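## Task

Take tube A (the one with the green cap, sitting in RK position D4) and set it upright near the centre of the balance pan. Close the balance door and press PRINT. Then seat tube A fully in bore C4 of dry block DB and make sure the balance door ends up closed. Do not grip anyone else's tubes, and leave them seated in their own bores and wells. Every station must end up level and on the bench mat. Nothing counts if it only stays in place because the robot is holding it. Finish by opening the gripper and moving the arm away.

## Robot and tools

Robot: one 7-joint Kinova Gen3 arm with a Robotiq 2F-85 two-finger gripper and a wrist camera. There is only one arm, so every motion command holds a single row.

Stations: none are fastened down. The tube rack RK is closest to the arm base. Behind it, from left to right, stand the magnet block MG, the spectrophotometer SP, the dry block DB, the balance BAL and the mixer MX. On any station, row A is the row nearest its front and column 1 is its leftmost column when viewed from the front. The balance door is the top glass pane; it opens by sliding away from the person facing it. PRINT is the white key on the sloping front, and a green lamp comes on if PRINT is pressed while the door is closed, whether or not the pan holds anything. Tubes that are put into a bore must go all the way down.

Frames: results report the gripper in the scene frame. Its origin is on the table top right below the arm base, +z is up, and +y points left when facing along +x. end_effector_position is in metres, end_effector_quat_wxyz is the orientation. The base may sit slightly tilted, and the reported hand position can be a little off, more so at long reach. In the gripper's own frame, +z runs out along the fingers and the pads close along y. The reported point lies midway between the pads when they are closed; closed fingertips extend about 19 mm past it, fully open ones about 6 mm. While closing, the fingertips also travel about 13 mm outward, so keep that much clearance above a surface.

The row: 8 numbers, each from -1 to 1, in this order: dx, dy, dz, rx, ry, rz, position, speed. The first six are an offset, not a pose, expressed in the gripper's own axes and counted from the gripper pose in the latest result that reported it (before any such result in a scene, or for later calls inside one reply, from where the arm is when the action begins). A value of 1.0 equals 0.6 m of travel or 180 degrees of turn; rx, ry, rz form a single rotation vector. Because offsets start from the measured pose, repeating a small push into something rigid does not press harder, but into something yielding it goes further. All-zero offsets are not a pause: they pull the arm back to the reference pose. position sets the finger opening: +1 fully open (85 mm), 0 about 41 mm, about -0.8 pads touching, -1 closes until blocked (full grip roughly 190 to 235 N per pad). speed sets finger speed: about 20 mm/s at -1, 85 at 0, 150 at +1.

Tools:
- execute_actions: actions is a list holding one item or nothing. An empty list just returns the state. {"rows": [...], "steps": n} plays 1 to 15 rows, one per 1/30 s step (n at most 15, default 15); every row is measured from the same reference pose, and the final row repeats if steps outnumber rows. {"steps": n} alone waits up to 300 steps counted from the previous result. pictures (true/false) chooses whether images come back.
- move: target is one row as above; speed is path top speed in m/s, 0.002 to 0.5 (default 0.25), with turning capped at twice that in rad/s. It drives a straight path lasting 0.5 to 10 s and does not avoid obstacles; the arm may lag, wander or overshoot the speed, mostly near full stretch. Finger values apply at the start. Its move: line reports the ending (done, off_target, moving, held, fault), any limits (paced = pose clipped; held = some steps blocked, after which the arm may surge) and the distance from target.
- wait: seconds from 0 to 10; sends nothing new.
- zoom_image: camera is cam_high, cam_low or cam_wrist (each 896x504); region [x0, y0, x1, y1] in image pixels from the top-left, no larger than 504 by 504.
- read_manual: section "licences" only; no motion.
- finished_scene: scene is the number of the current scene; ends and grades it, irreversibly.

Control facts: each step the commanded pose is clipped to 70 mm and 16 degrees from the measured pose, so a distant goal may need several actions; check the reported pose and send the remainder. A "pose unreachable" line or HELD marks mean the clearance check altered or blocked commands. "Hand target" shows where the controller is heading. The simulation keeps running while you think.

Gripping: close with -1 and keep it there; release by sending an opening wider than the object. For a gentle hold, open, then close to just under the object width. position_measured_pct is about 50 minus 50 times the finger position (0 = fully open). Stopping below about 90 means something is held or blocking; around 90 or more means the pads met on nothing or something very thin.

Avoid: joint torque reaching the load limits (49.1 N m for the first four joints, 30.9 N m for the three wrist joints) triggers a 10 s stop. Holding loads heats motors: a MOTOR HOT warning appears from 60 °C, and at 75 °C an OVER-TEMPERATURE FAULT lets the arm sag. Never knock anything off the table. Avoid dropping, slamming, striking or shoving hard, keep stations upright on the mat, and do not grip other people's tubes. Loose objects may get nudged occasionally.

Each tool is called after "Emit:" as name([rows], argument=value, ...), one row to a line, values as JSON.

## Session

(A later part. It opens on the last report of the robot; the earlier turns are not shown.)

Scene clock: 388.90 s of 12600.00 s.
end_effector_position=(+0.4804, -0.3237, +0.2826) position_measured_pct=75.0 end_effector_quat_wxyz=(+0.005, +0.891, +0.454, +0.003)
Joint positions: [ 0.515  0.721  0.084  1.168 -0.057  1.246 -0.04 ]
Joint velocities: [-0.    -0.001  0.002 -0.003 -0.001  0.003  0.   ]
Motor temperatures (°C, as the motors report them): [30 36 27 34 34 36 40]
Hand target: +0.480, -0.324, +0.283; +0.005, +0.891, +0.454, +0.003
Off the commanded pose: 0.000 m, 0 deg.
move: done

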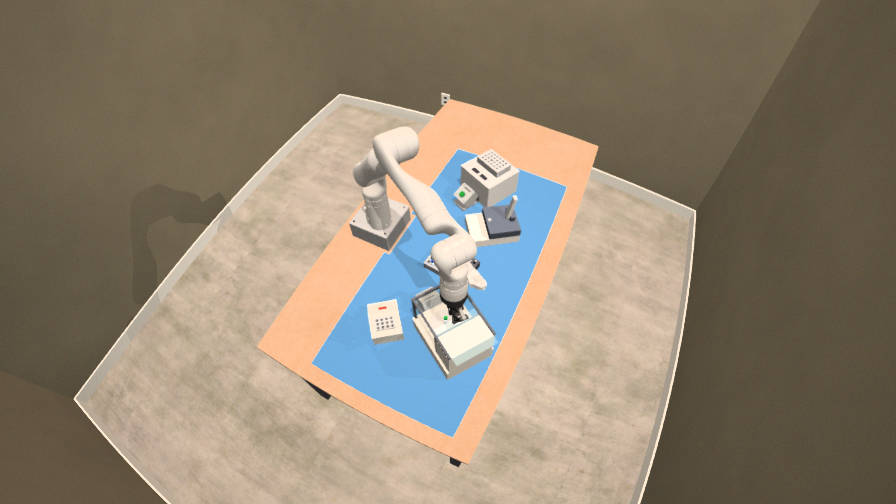

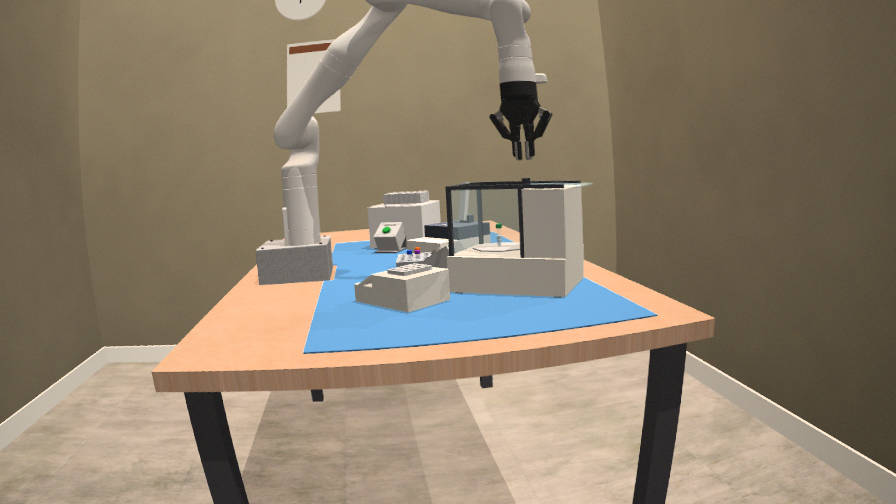

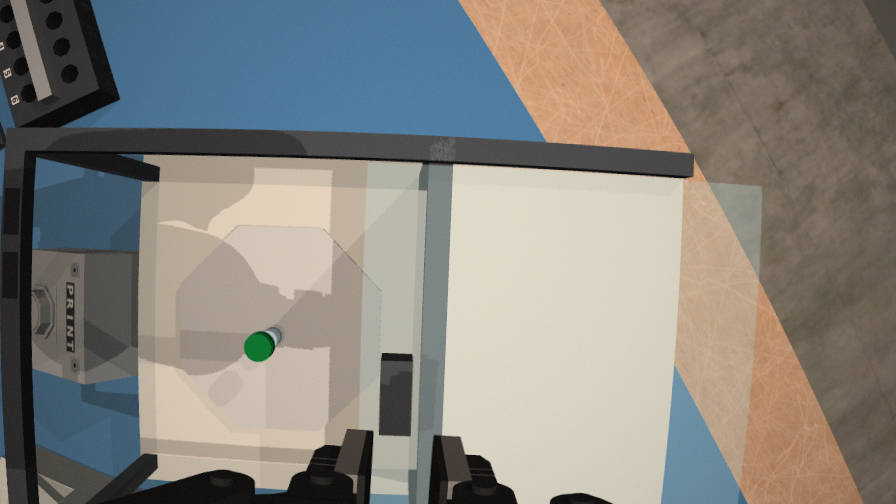

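Emit:
move(target=[0.0097,-0.105,0,0,0,0.5,-0.2,0.5], speed=0.15)

Emit:
move(target=[0,0,0.17,0,0,0,-0.2,0.5], speed=0.08)

Emit:
zoom_image(camera="cam_low", region=[450,180,550,280])

Scene clock: 407.33 s of 12600.00 s.
end_effector_position=(+0.4326, -0.2823, +0.2816) position_measured_pct=59.9 end_effector_quat_wxyz=(+0.001, +0.951, -0.309, +0.006)
Joint positions: [ 0.255  0.615  0.476  1.449 -0.296  1.139 -1.428]
Joint velocities: [-0.004 -0.001  0.002  0.    -0.001 -0.001 -0.007]
Motor temperatures (°C, as the motors report them): [30 36 27 34 34 36 40]
Hand target: +0.433, -0.282, +0.282; +0.001, +0.951, -0.309, +0.006
Off the commanded pose: 0.000 m, 0 deg.
move: done

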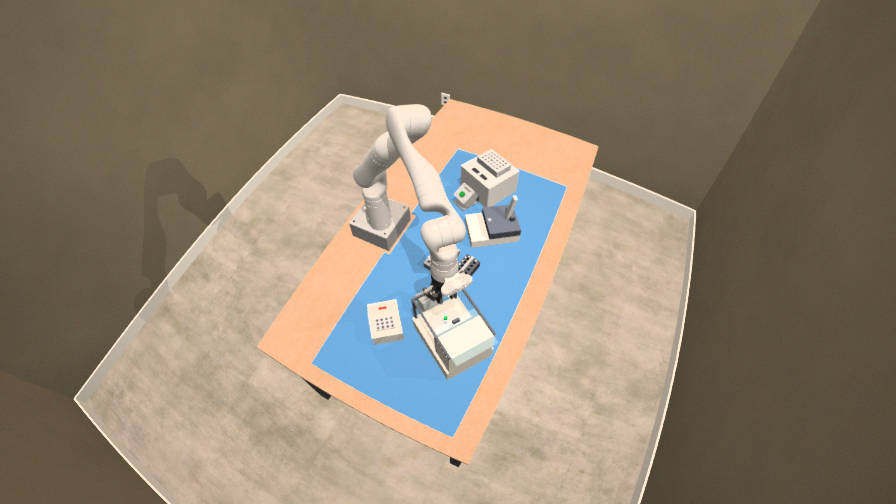

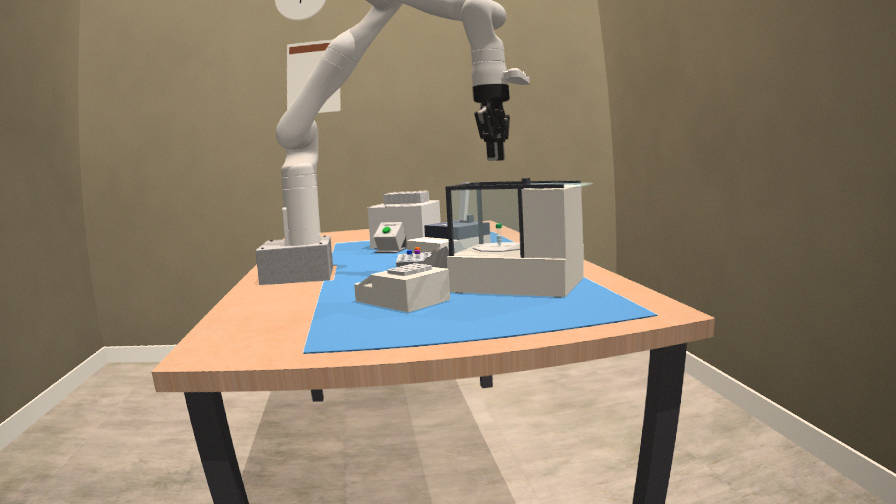

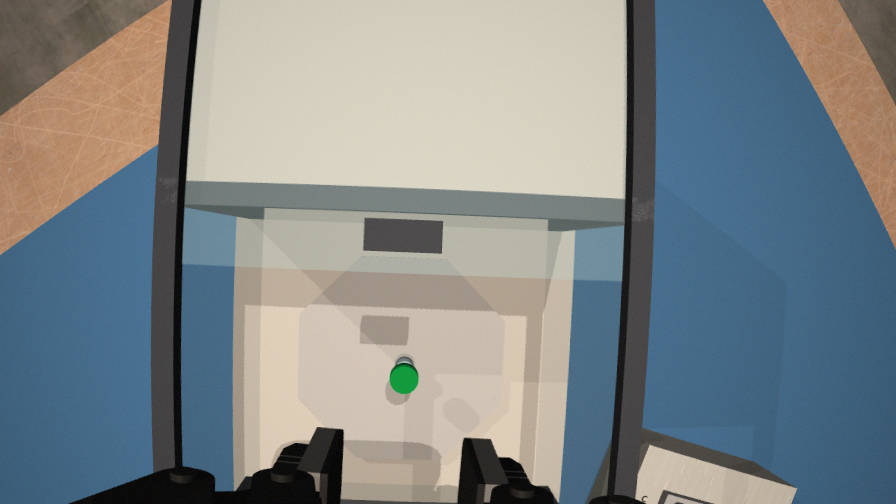

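Scene clock: 409.00 s of 12600.00 s.
end_effector_position=(+0.4339, -0.2831, +0.1799) position_measured_pct=59.9 end_effector_quat_wxyz=(+0.001, +0.951, -0.309, +0.006)
Joint positions: [ 0.286  0.748  0.42   1.572 -0.365  0.89  -1.372]
Joint velocities: [ 0.001  0.003  0.     0.001 -0.001 -0.002 -0.001]
Motor temperatures (°C, as the motors report them): [30 36 27 34 34 36 40]
Hand target: +0.434, -0.283, +0.180; +0.001, +0.951, -0.309, +0.006
Off the commanded pose: 0.000 m, 0 deg.
move: done

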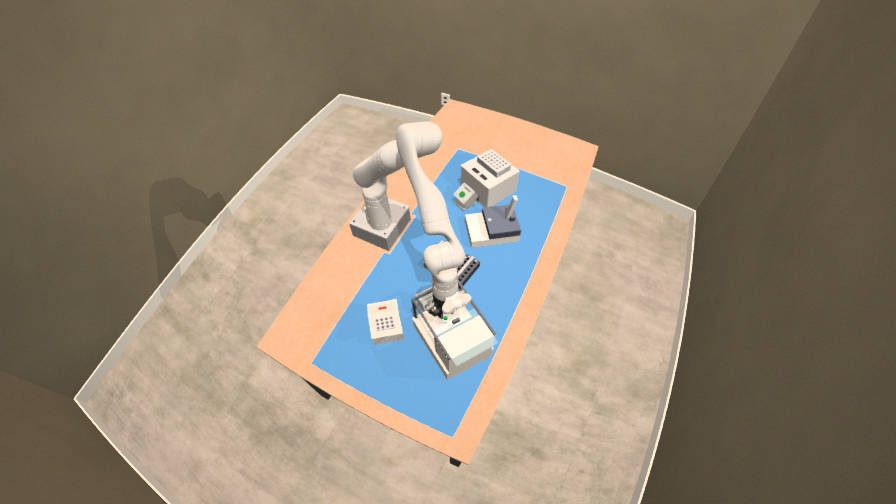

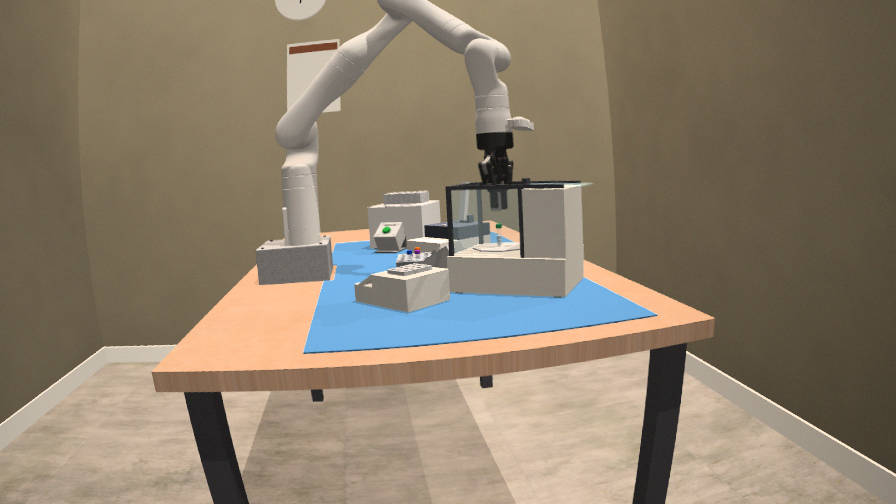

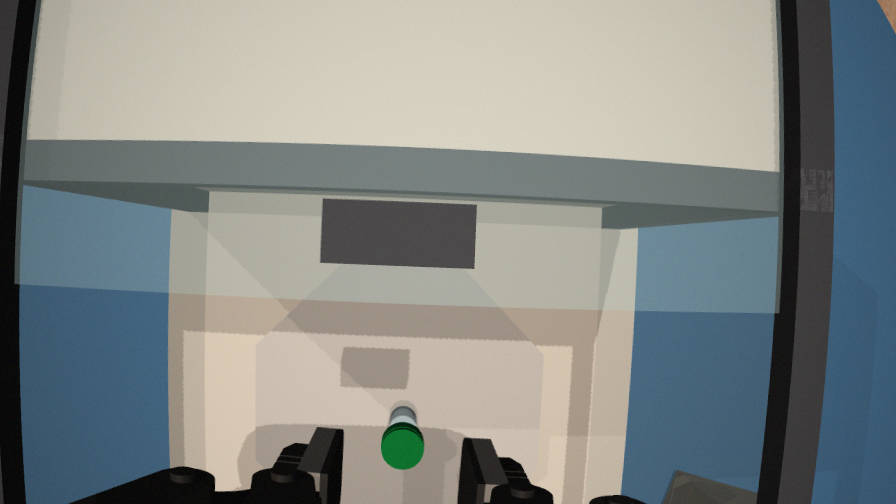

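Region (450, 180, 550, 280) of cam_low's 896x504 image, scaled by 5.040, with more detail than that image has.

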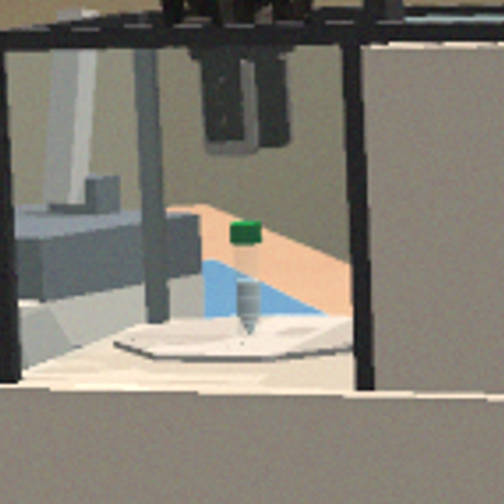

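Emit:
move(target=[-0.001,0,0.061,0,-0.0048,0,-0.2,0.5], speed=0.04)

Emit:
move(target=[0,0,0,0,0,0,-1,-0.5], speed=0.02)

Emit:
move(target=[0,0,-0.25,0,0,0,-1,-0.5], speed=0.1)

Scene clock: 414.87 s of 12600.00 s.
end_effector_position=(+0.4339, -0.2831, +0.1436) position_measured_pct=59.9 end_effector_quat_wxyz=(-0.001, +0.951, -0.309, -0.001)
Joint positions: [ 0.303  0.812  0.395  1.581 -0.388  0.832 -1.354]
Joint velocities: [ 0.002  0.004 -0.001 -0.002 -0.001 -0.     0.001]
Motor temperatures (°C, as the motors report them): [30 36 27 34 34 36 40]
Hand target: +0.434, -0.283, +0.143; -0.001, +0.951, -0.309, -0.001
Off the commanded pose: 0.000 m, 0 deg.
move: done

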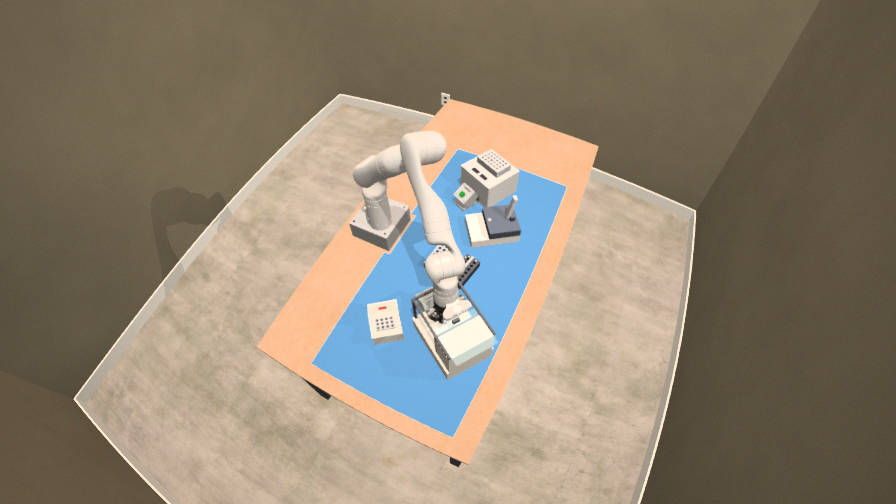

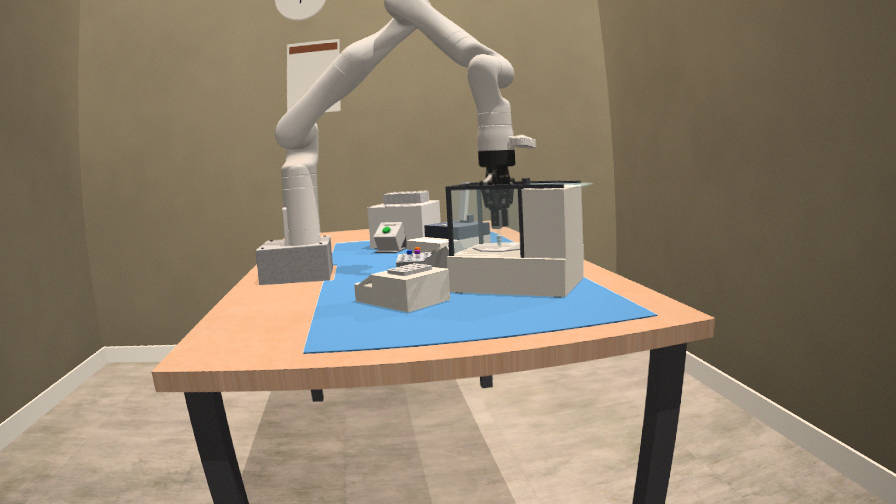

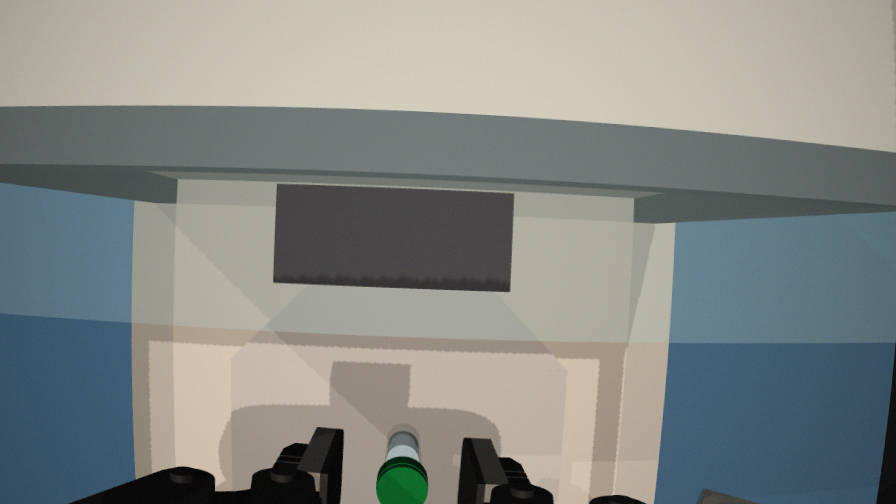

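Scene clock: 415.70 s of 12600.00 s.
end_effector_position=(+0.4340, -0.2831, +0.1438) position_measured_pct=84.5 end_effector_quat_wxyz=(-0.001, +0.951, -0.309, -0.001)
Joint positions: [ 0.303  0.812  0.395  1.581 -0.388  0.833 -1.354]
Joint velocities: [ 0.    -0.    -0.001 -0.002  0.002  0.001  0.   ]
Motor temperatures (°C, as the motors report them): [30 36 27 34 34 36 40]
Hand target: +0.434, -0.283, +0.144; -0.001, +0.951, -0.309, -0.001
Off the commanded pose: 0.000 m, 0 deg.
move: done

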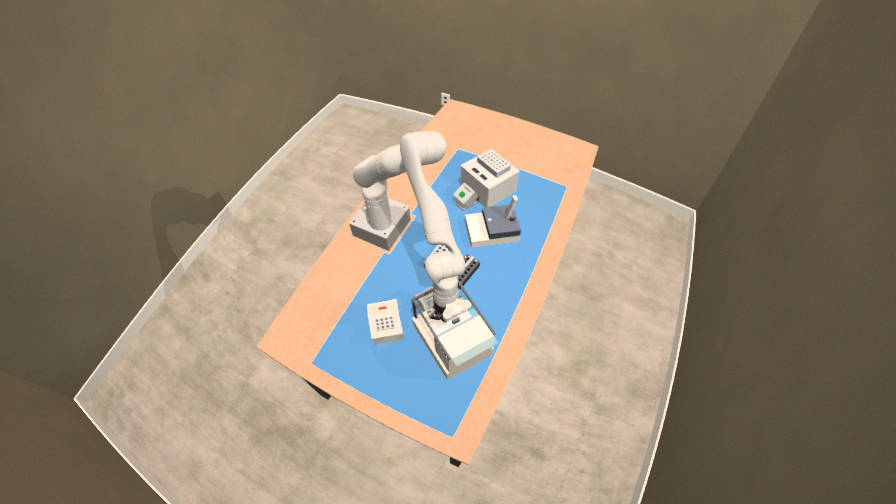

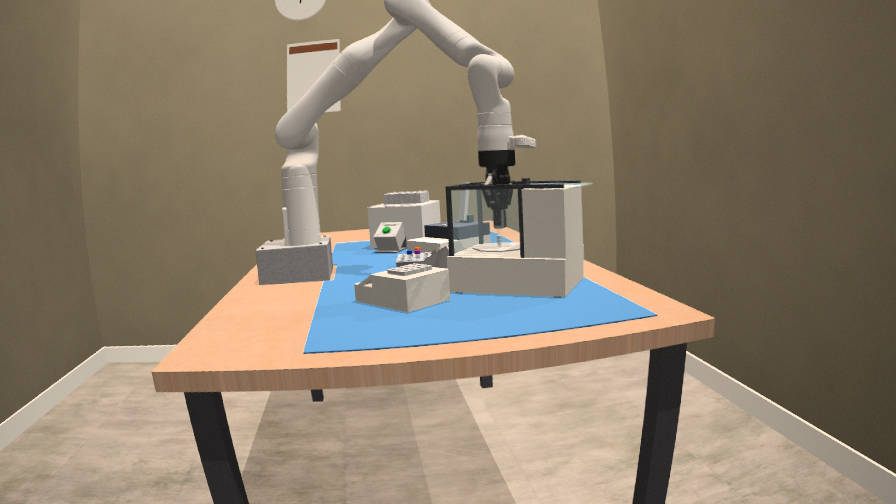

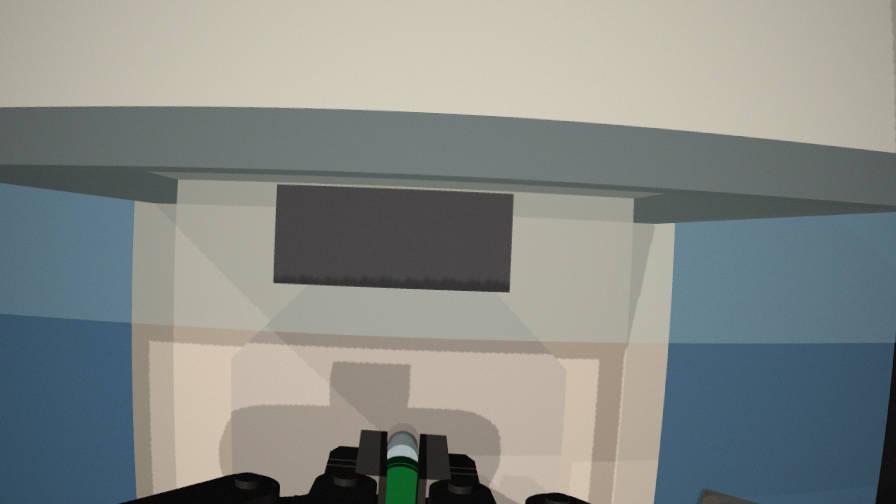

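Scene clock: 417.60 s of 12600.00 s.
end_effector_position=(+0.4339, -0.2831, +0.2935) position_measured_pct=84.5 end_effector_quat_wxyz=(-0.001, +0.951, -0.309, -0.001)
Joint positions: [ 0.261  0.616  0.478  1.404 -0.29   1.196 -1.436]
Joint velocities: [-0.001 -0.002  0.001 -0.002  0.001  0.003  0.   ]
Motor temperatures (°C, as the motors report them): [30 36 27 34 34 36 40]
Hand target: +0.434, -0.283, +0.294; -0.001, +0.951, -0.309, -0.001
Off the commanded pose: 0.000 m, 0 deg.
move: done

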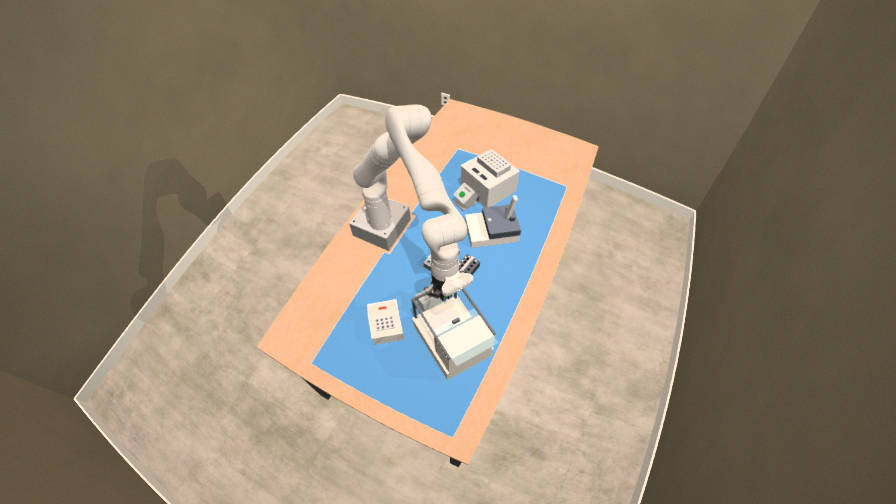

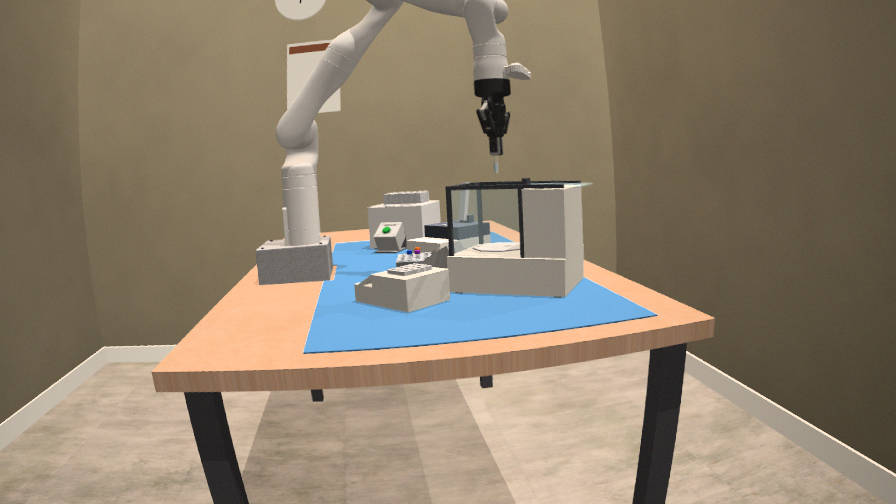

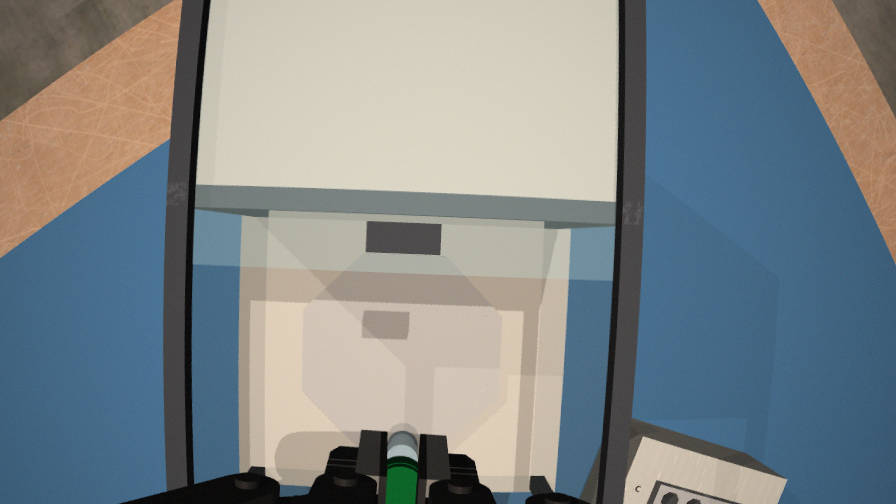

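Emit:
move(target=[-0.168,0.359,0,0,0,-0.397,-1,-0.5], speed=0.2)

Emit:
move(target=[0,0,0.15,0,0,0,-1,-0.5], speed=0.1)

Scene clock: 457.57 s of 12600.00 s.
end_effector_position=(+0.2270, -0.3982, +0.2933) position_measured_pct=84.5 end_effector_quat_wxyz=(-0.001, +0.952, +0.305, +0.000)
Joint positions: [ 0.851  0.455  0.226  1.621 -0.111  1.083  0.148]
Joint velocities: [ 0.01   0.    -0.     0.001 -0.003  0.001  0.013]
Motor temperatures (°C, as the motors report them): [30 36 27 34 34 36 40]
Hand target: +0.227, -0.398, +0.293; -0.001, +0.953, +0.305, +0.000
Off the commanded pose: 0.001 m, 0 deg.
move: done

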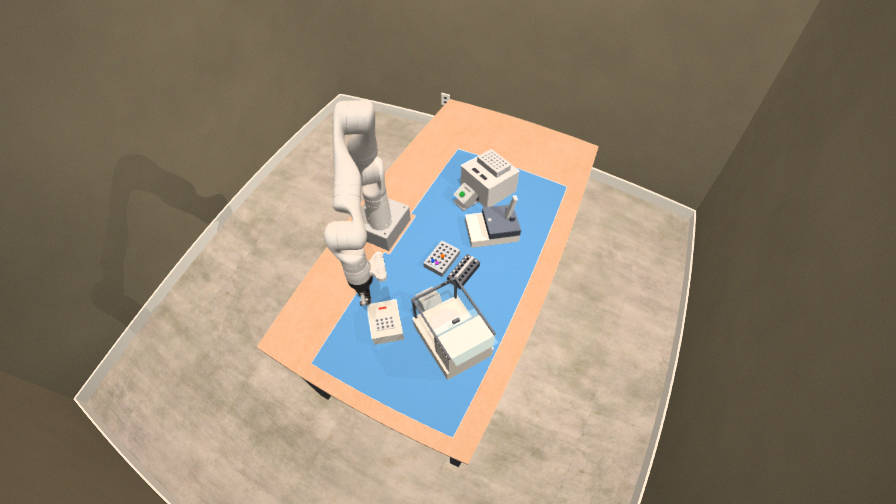

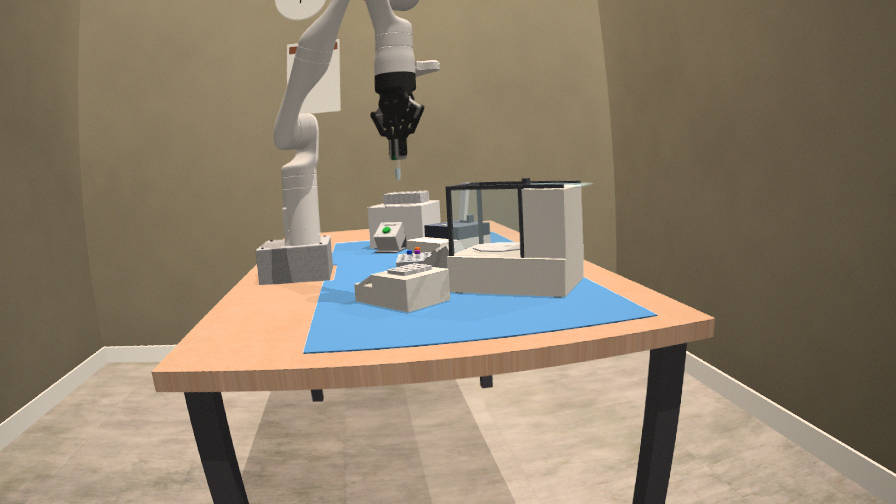

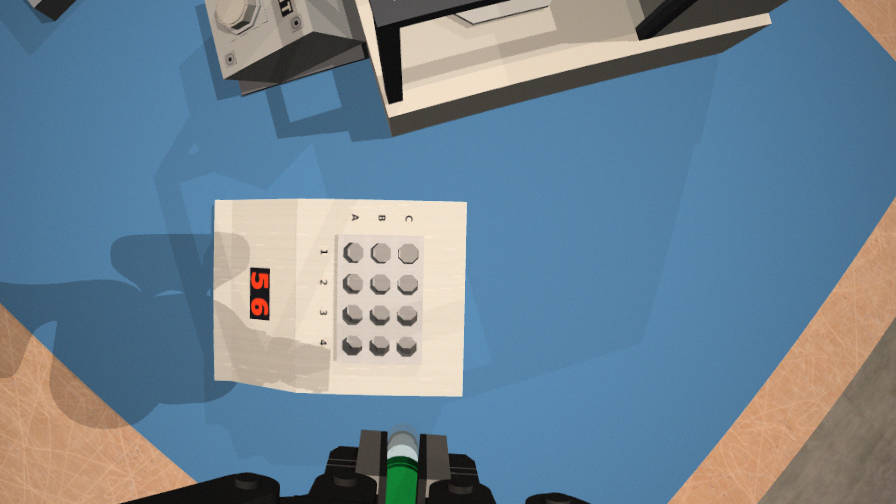

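Scene clock: 458.90 s of 12600.00 s.
end_effector_position=(+0.2270, -0.3982, +0.2036) position_measured_pct=84.5 end_effector_quat_wxyz=(-0.001, +0.952, +0.305, +0.000)
Joint positions: [ 0.871  0.58   0.199  1.748 -0.146  0.833  0.178]
Joint velocities: [ 0.001  0.003 -0.     0.002 -0.    -0.002  0.   ]
Motor temperatures (°C, as the motors report them): [30 36 27 34 34 36 40]
Hand target: +0.227, -0.398, +0.203; -0.001, +0.952, +0.305, +0.000
Off the commanded pose: 0.000 m, 0 deg.
move: done

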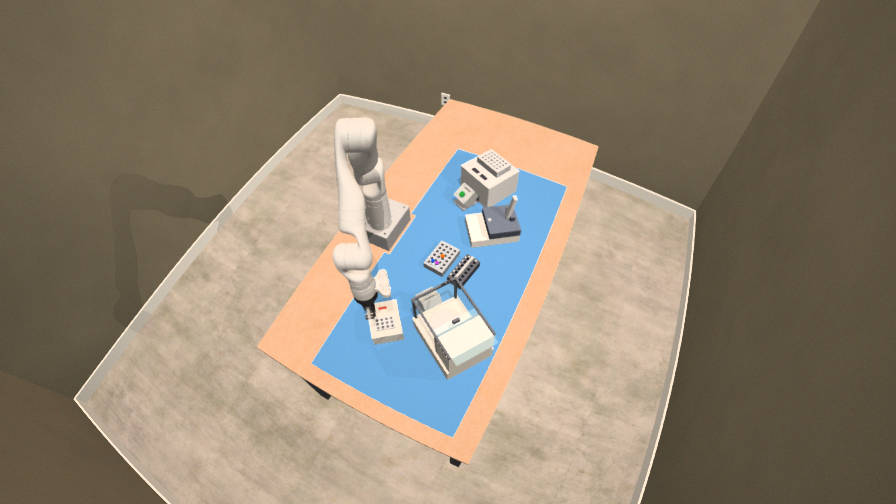

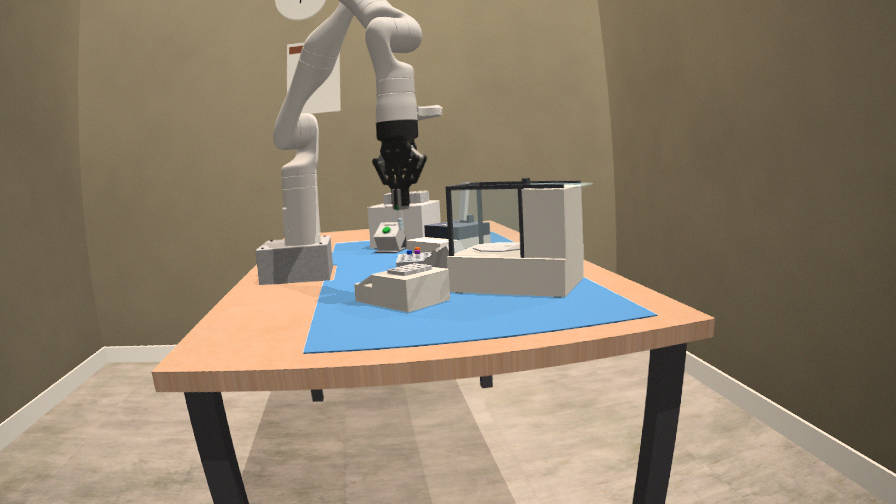

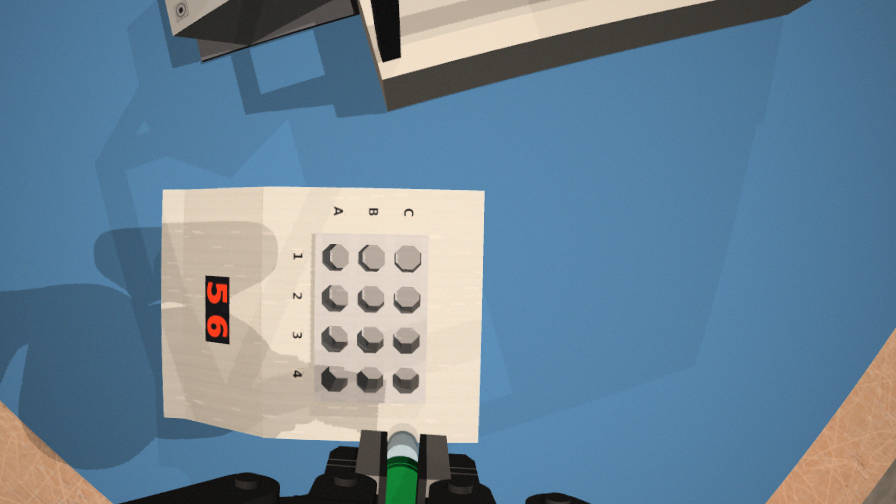

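Emit:
execute_actions(actions=[])

Scene clock: 473.73 s of 12600.00 s.
end_effector_position=(+0.2270, -0.3982, +0.2034) position_measured_pct=84.5 end_effector_quat_wxyz=(-0.001, +0.952, +0.305, +0.000)
Joint positions: [ 0.871  0.58   0.199  1.748 -0.146  0.832  0.178]
Joint velocities: [-0. -0. -0.  0. -0. -0. -0.]
Motor temperatures (°C, as the motors report them): [30 36 27 34 34 36 40]
Hand target: +0.227, -0.398, +0.203; -0.001, +0.952, +0.305, +0.000
Off the commanded pose: 0.000 m, 0 deg.
Steps of this call (steps 1 to 445: nothing new was sent). Readings (end_effector_position | what the end effector reports):
1: (+0.2270, -0.3982, +0.2035) | position_measured_pct=84.5
2: (+0.2270, -0.3982, +0.2035) | position_measured_pct=84.5
4: (+0.2270, -0.3982, +0.2034) | position_measured_pct=84.5
8: (+0.2270, -0.3982, +0.2034) | position_measured_pct=84.5
445: the state above

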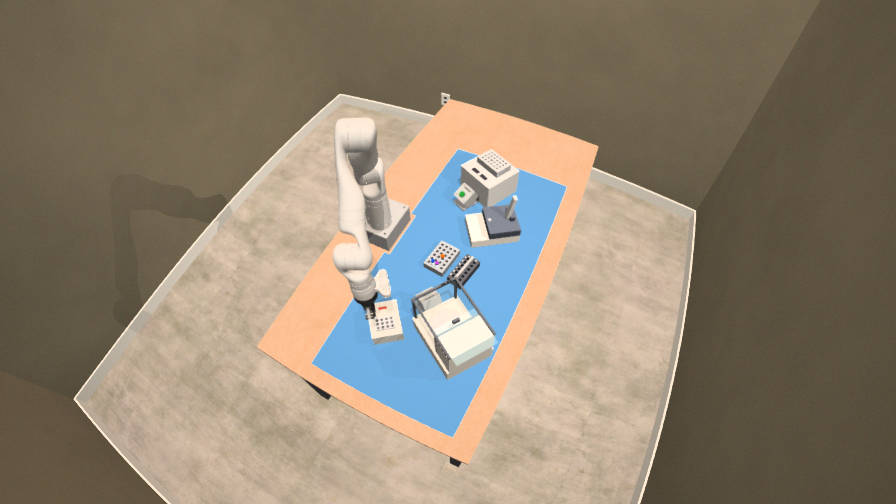

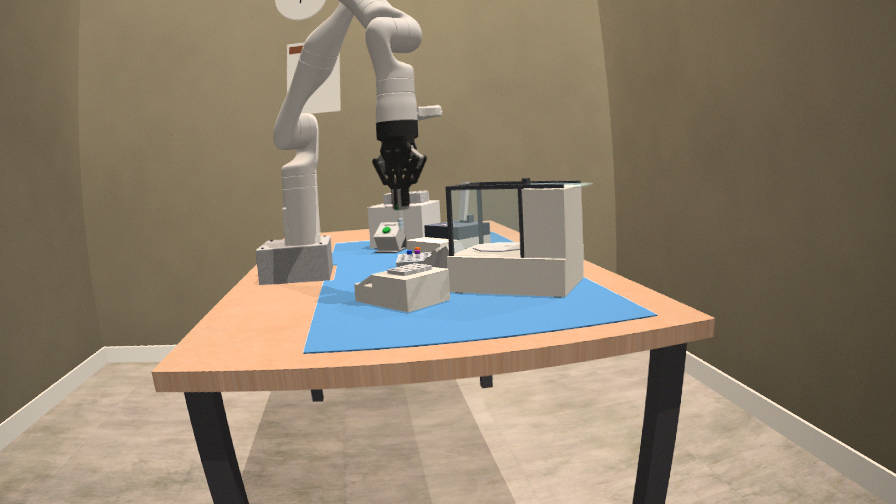

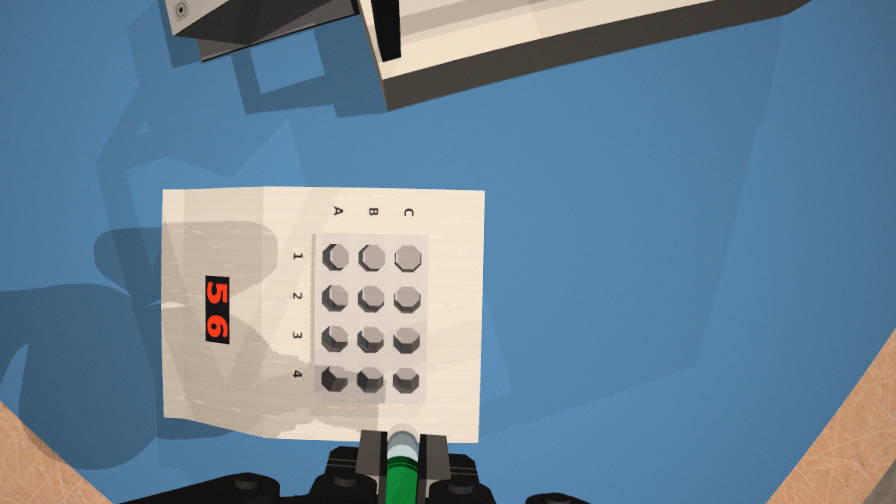

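Emit:
move(target=[0,0,0.085,0,0,0,-1,0], speed=0.05)

Scene clock: 477.20 s of 12600.00 s.
end_effector_position=(+0.2270, -0.3982, +0.1527) position_measured_pct=84.5 end_effector_quat_wxyz=(-0.001, +0.952, +0.305, +0.000)
Joint positions: [ 0.888  0.669  0.176  1.793 -0.168  0.699  0.197]
Joint velocities: [ 0.001  0.004 -0.     0.     0.001 -0.003  0.   ]
Motor temperatures (°C, as the motors report them): [30 36 27 34 34 36 40]
Hand target: +0.227, -0.398, +0.152; -0.001, +0.952, +0.305, +0.000
Off the commanded pose: 0.000 m, 0 deg.
move: done

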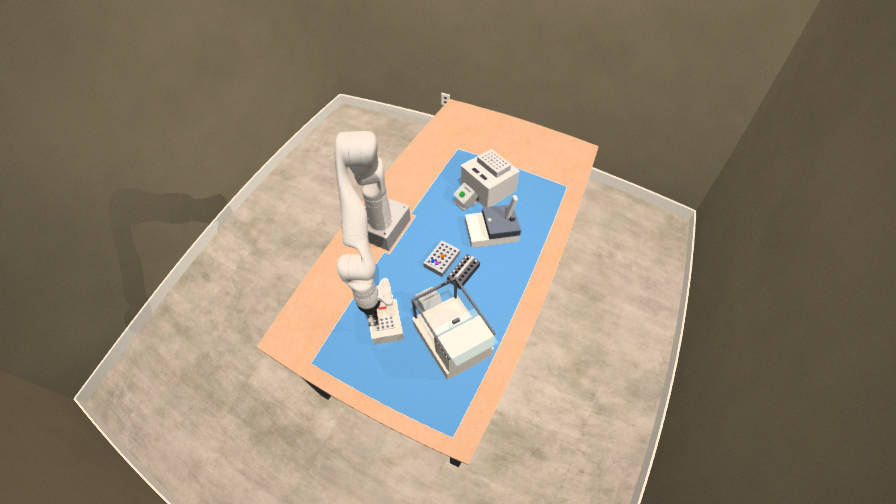

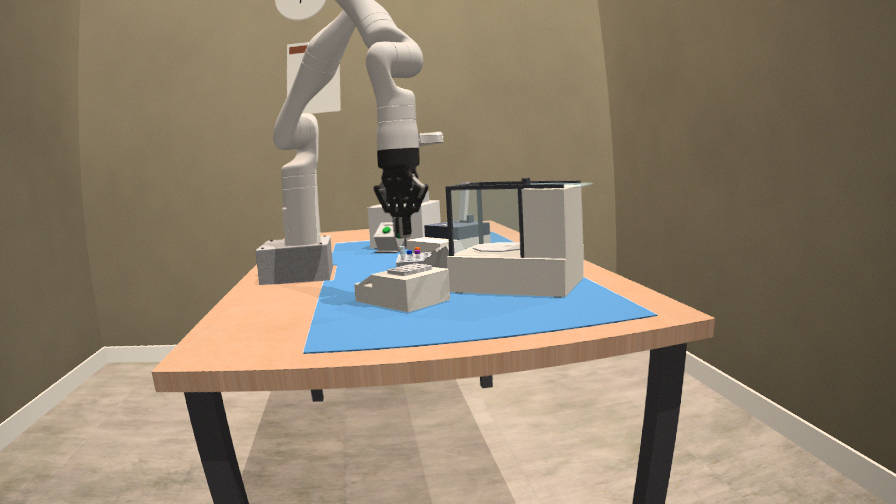

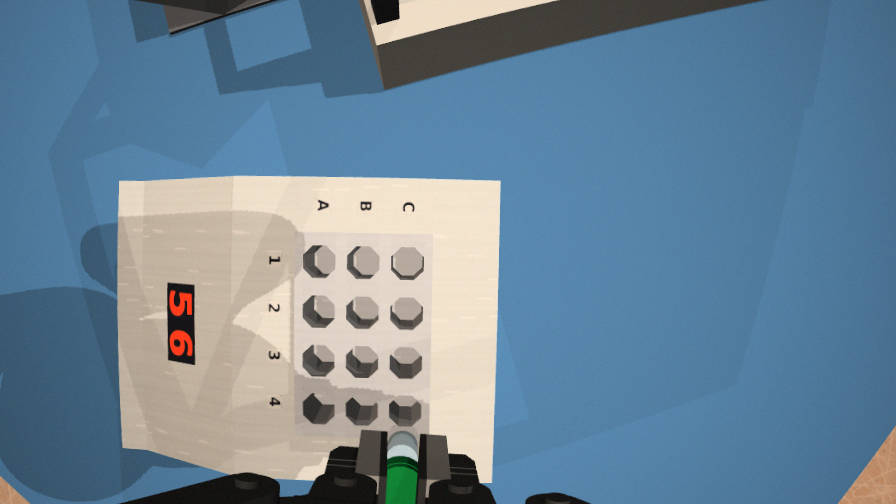

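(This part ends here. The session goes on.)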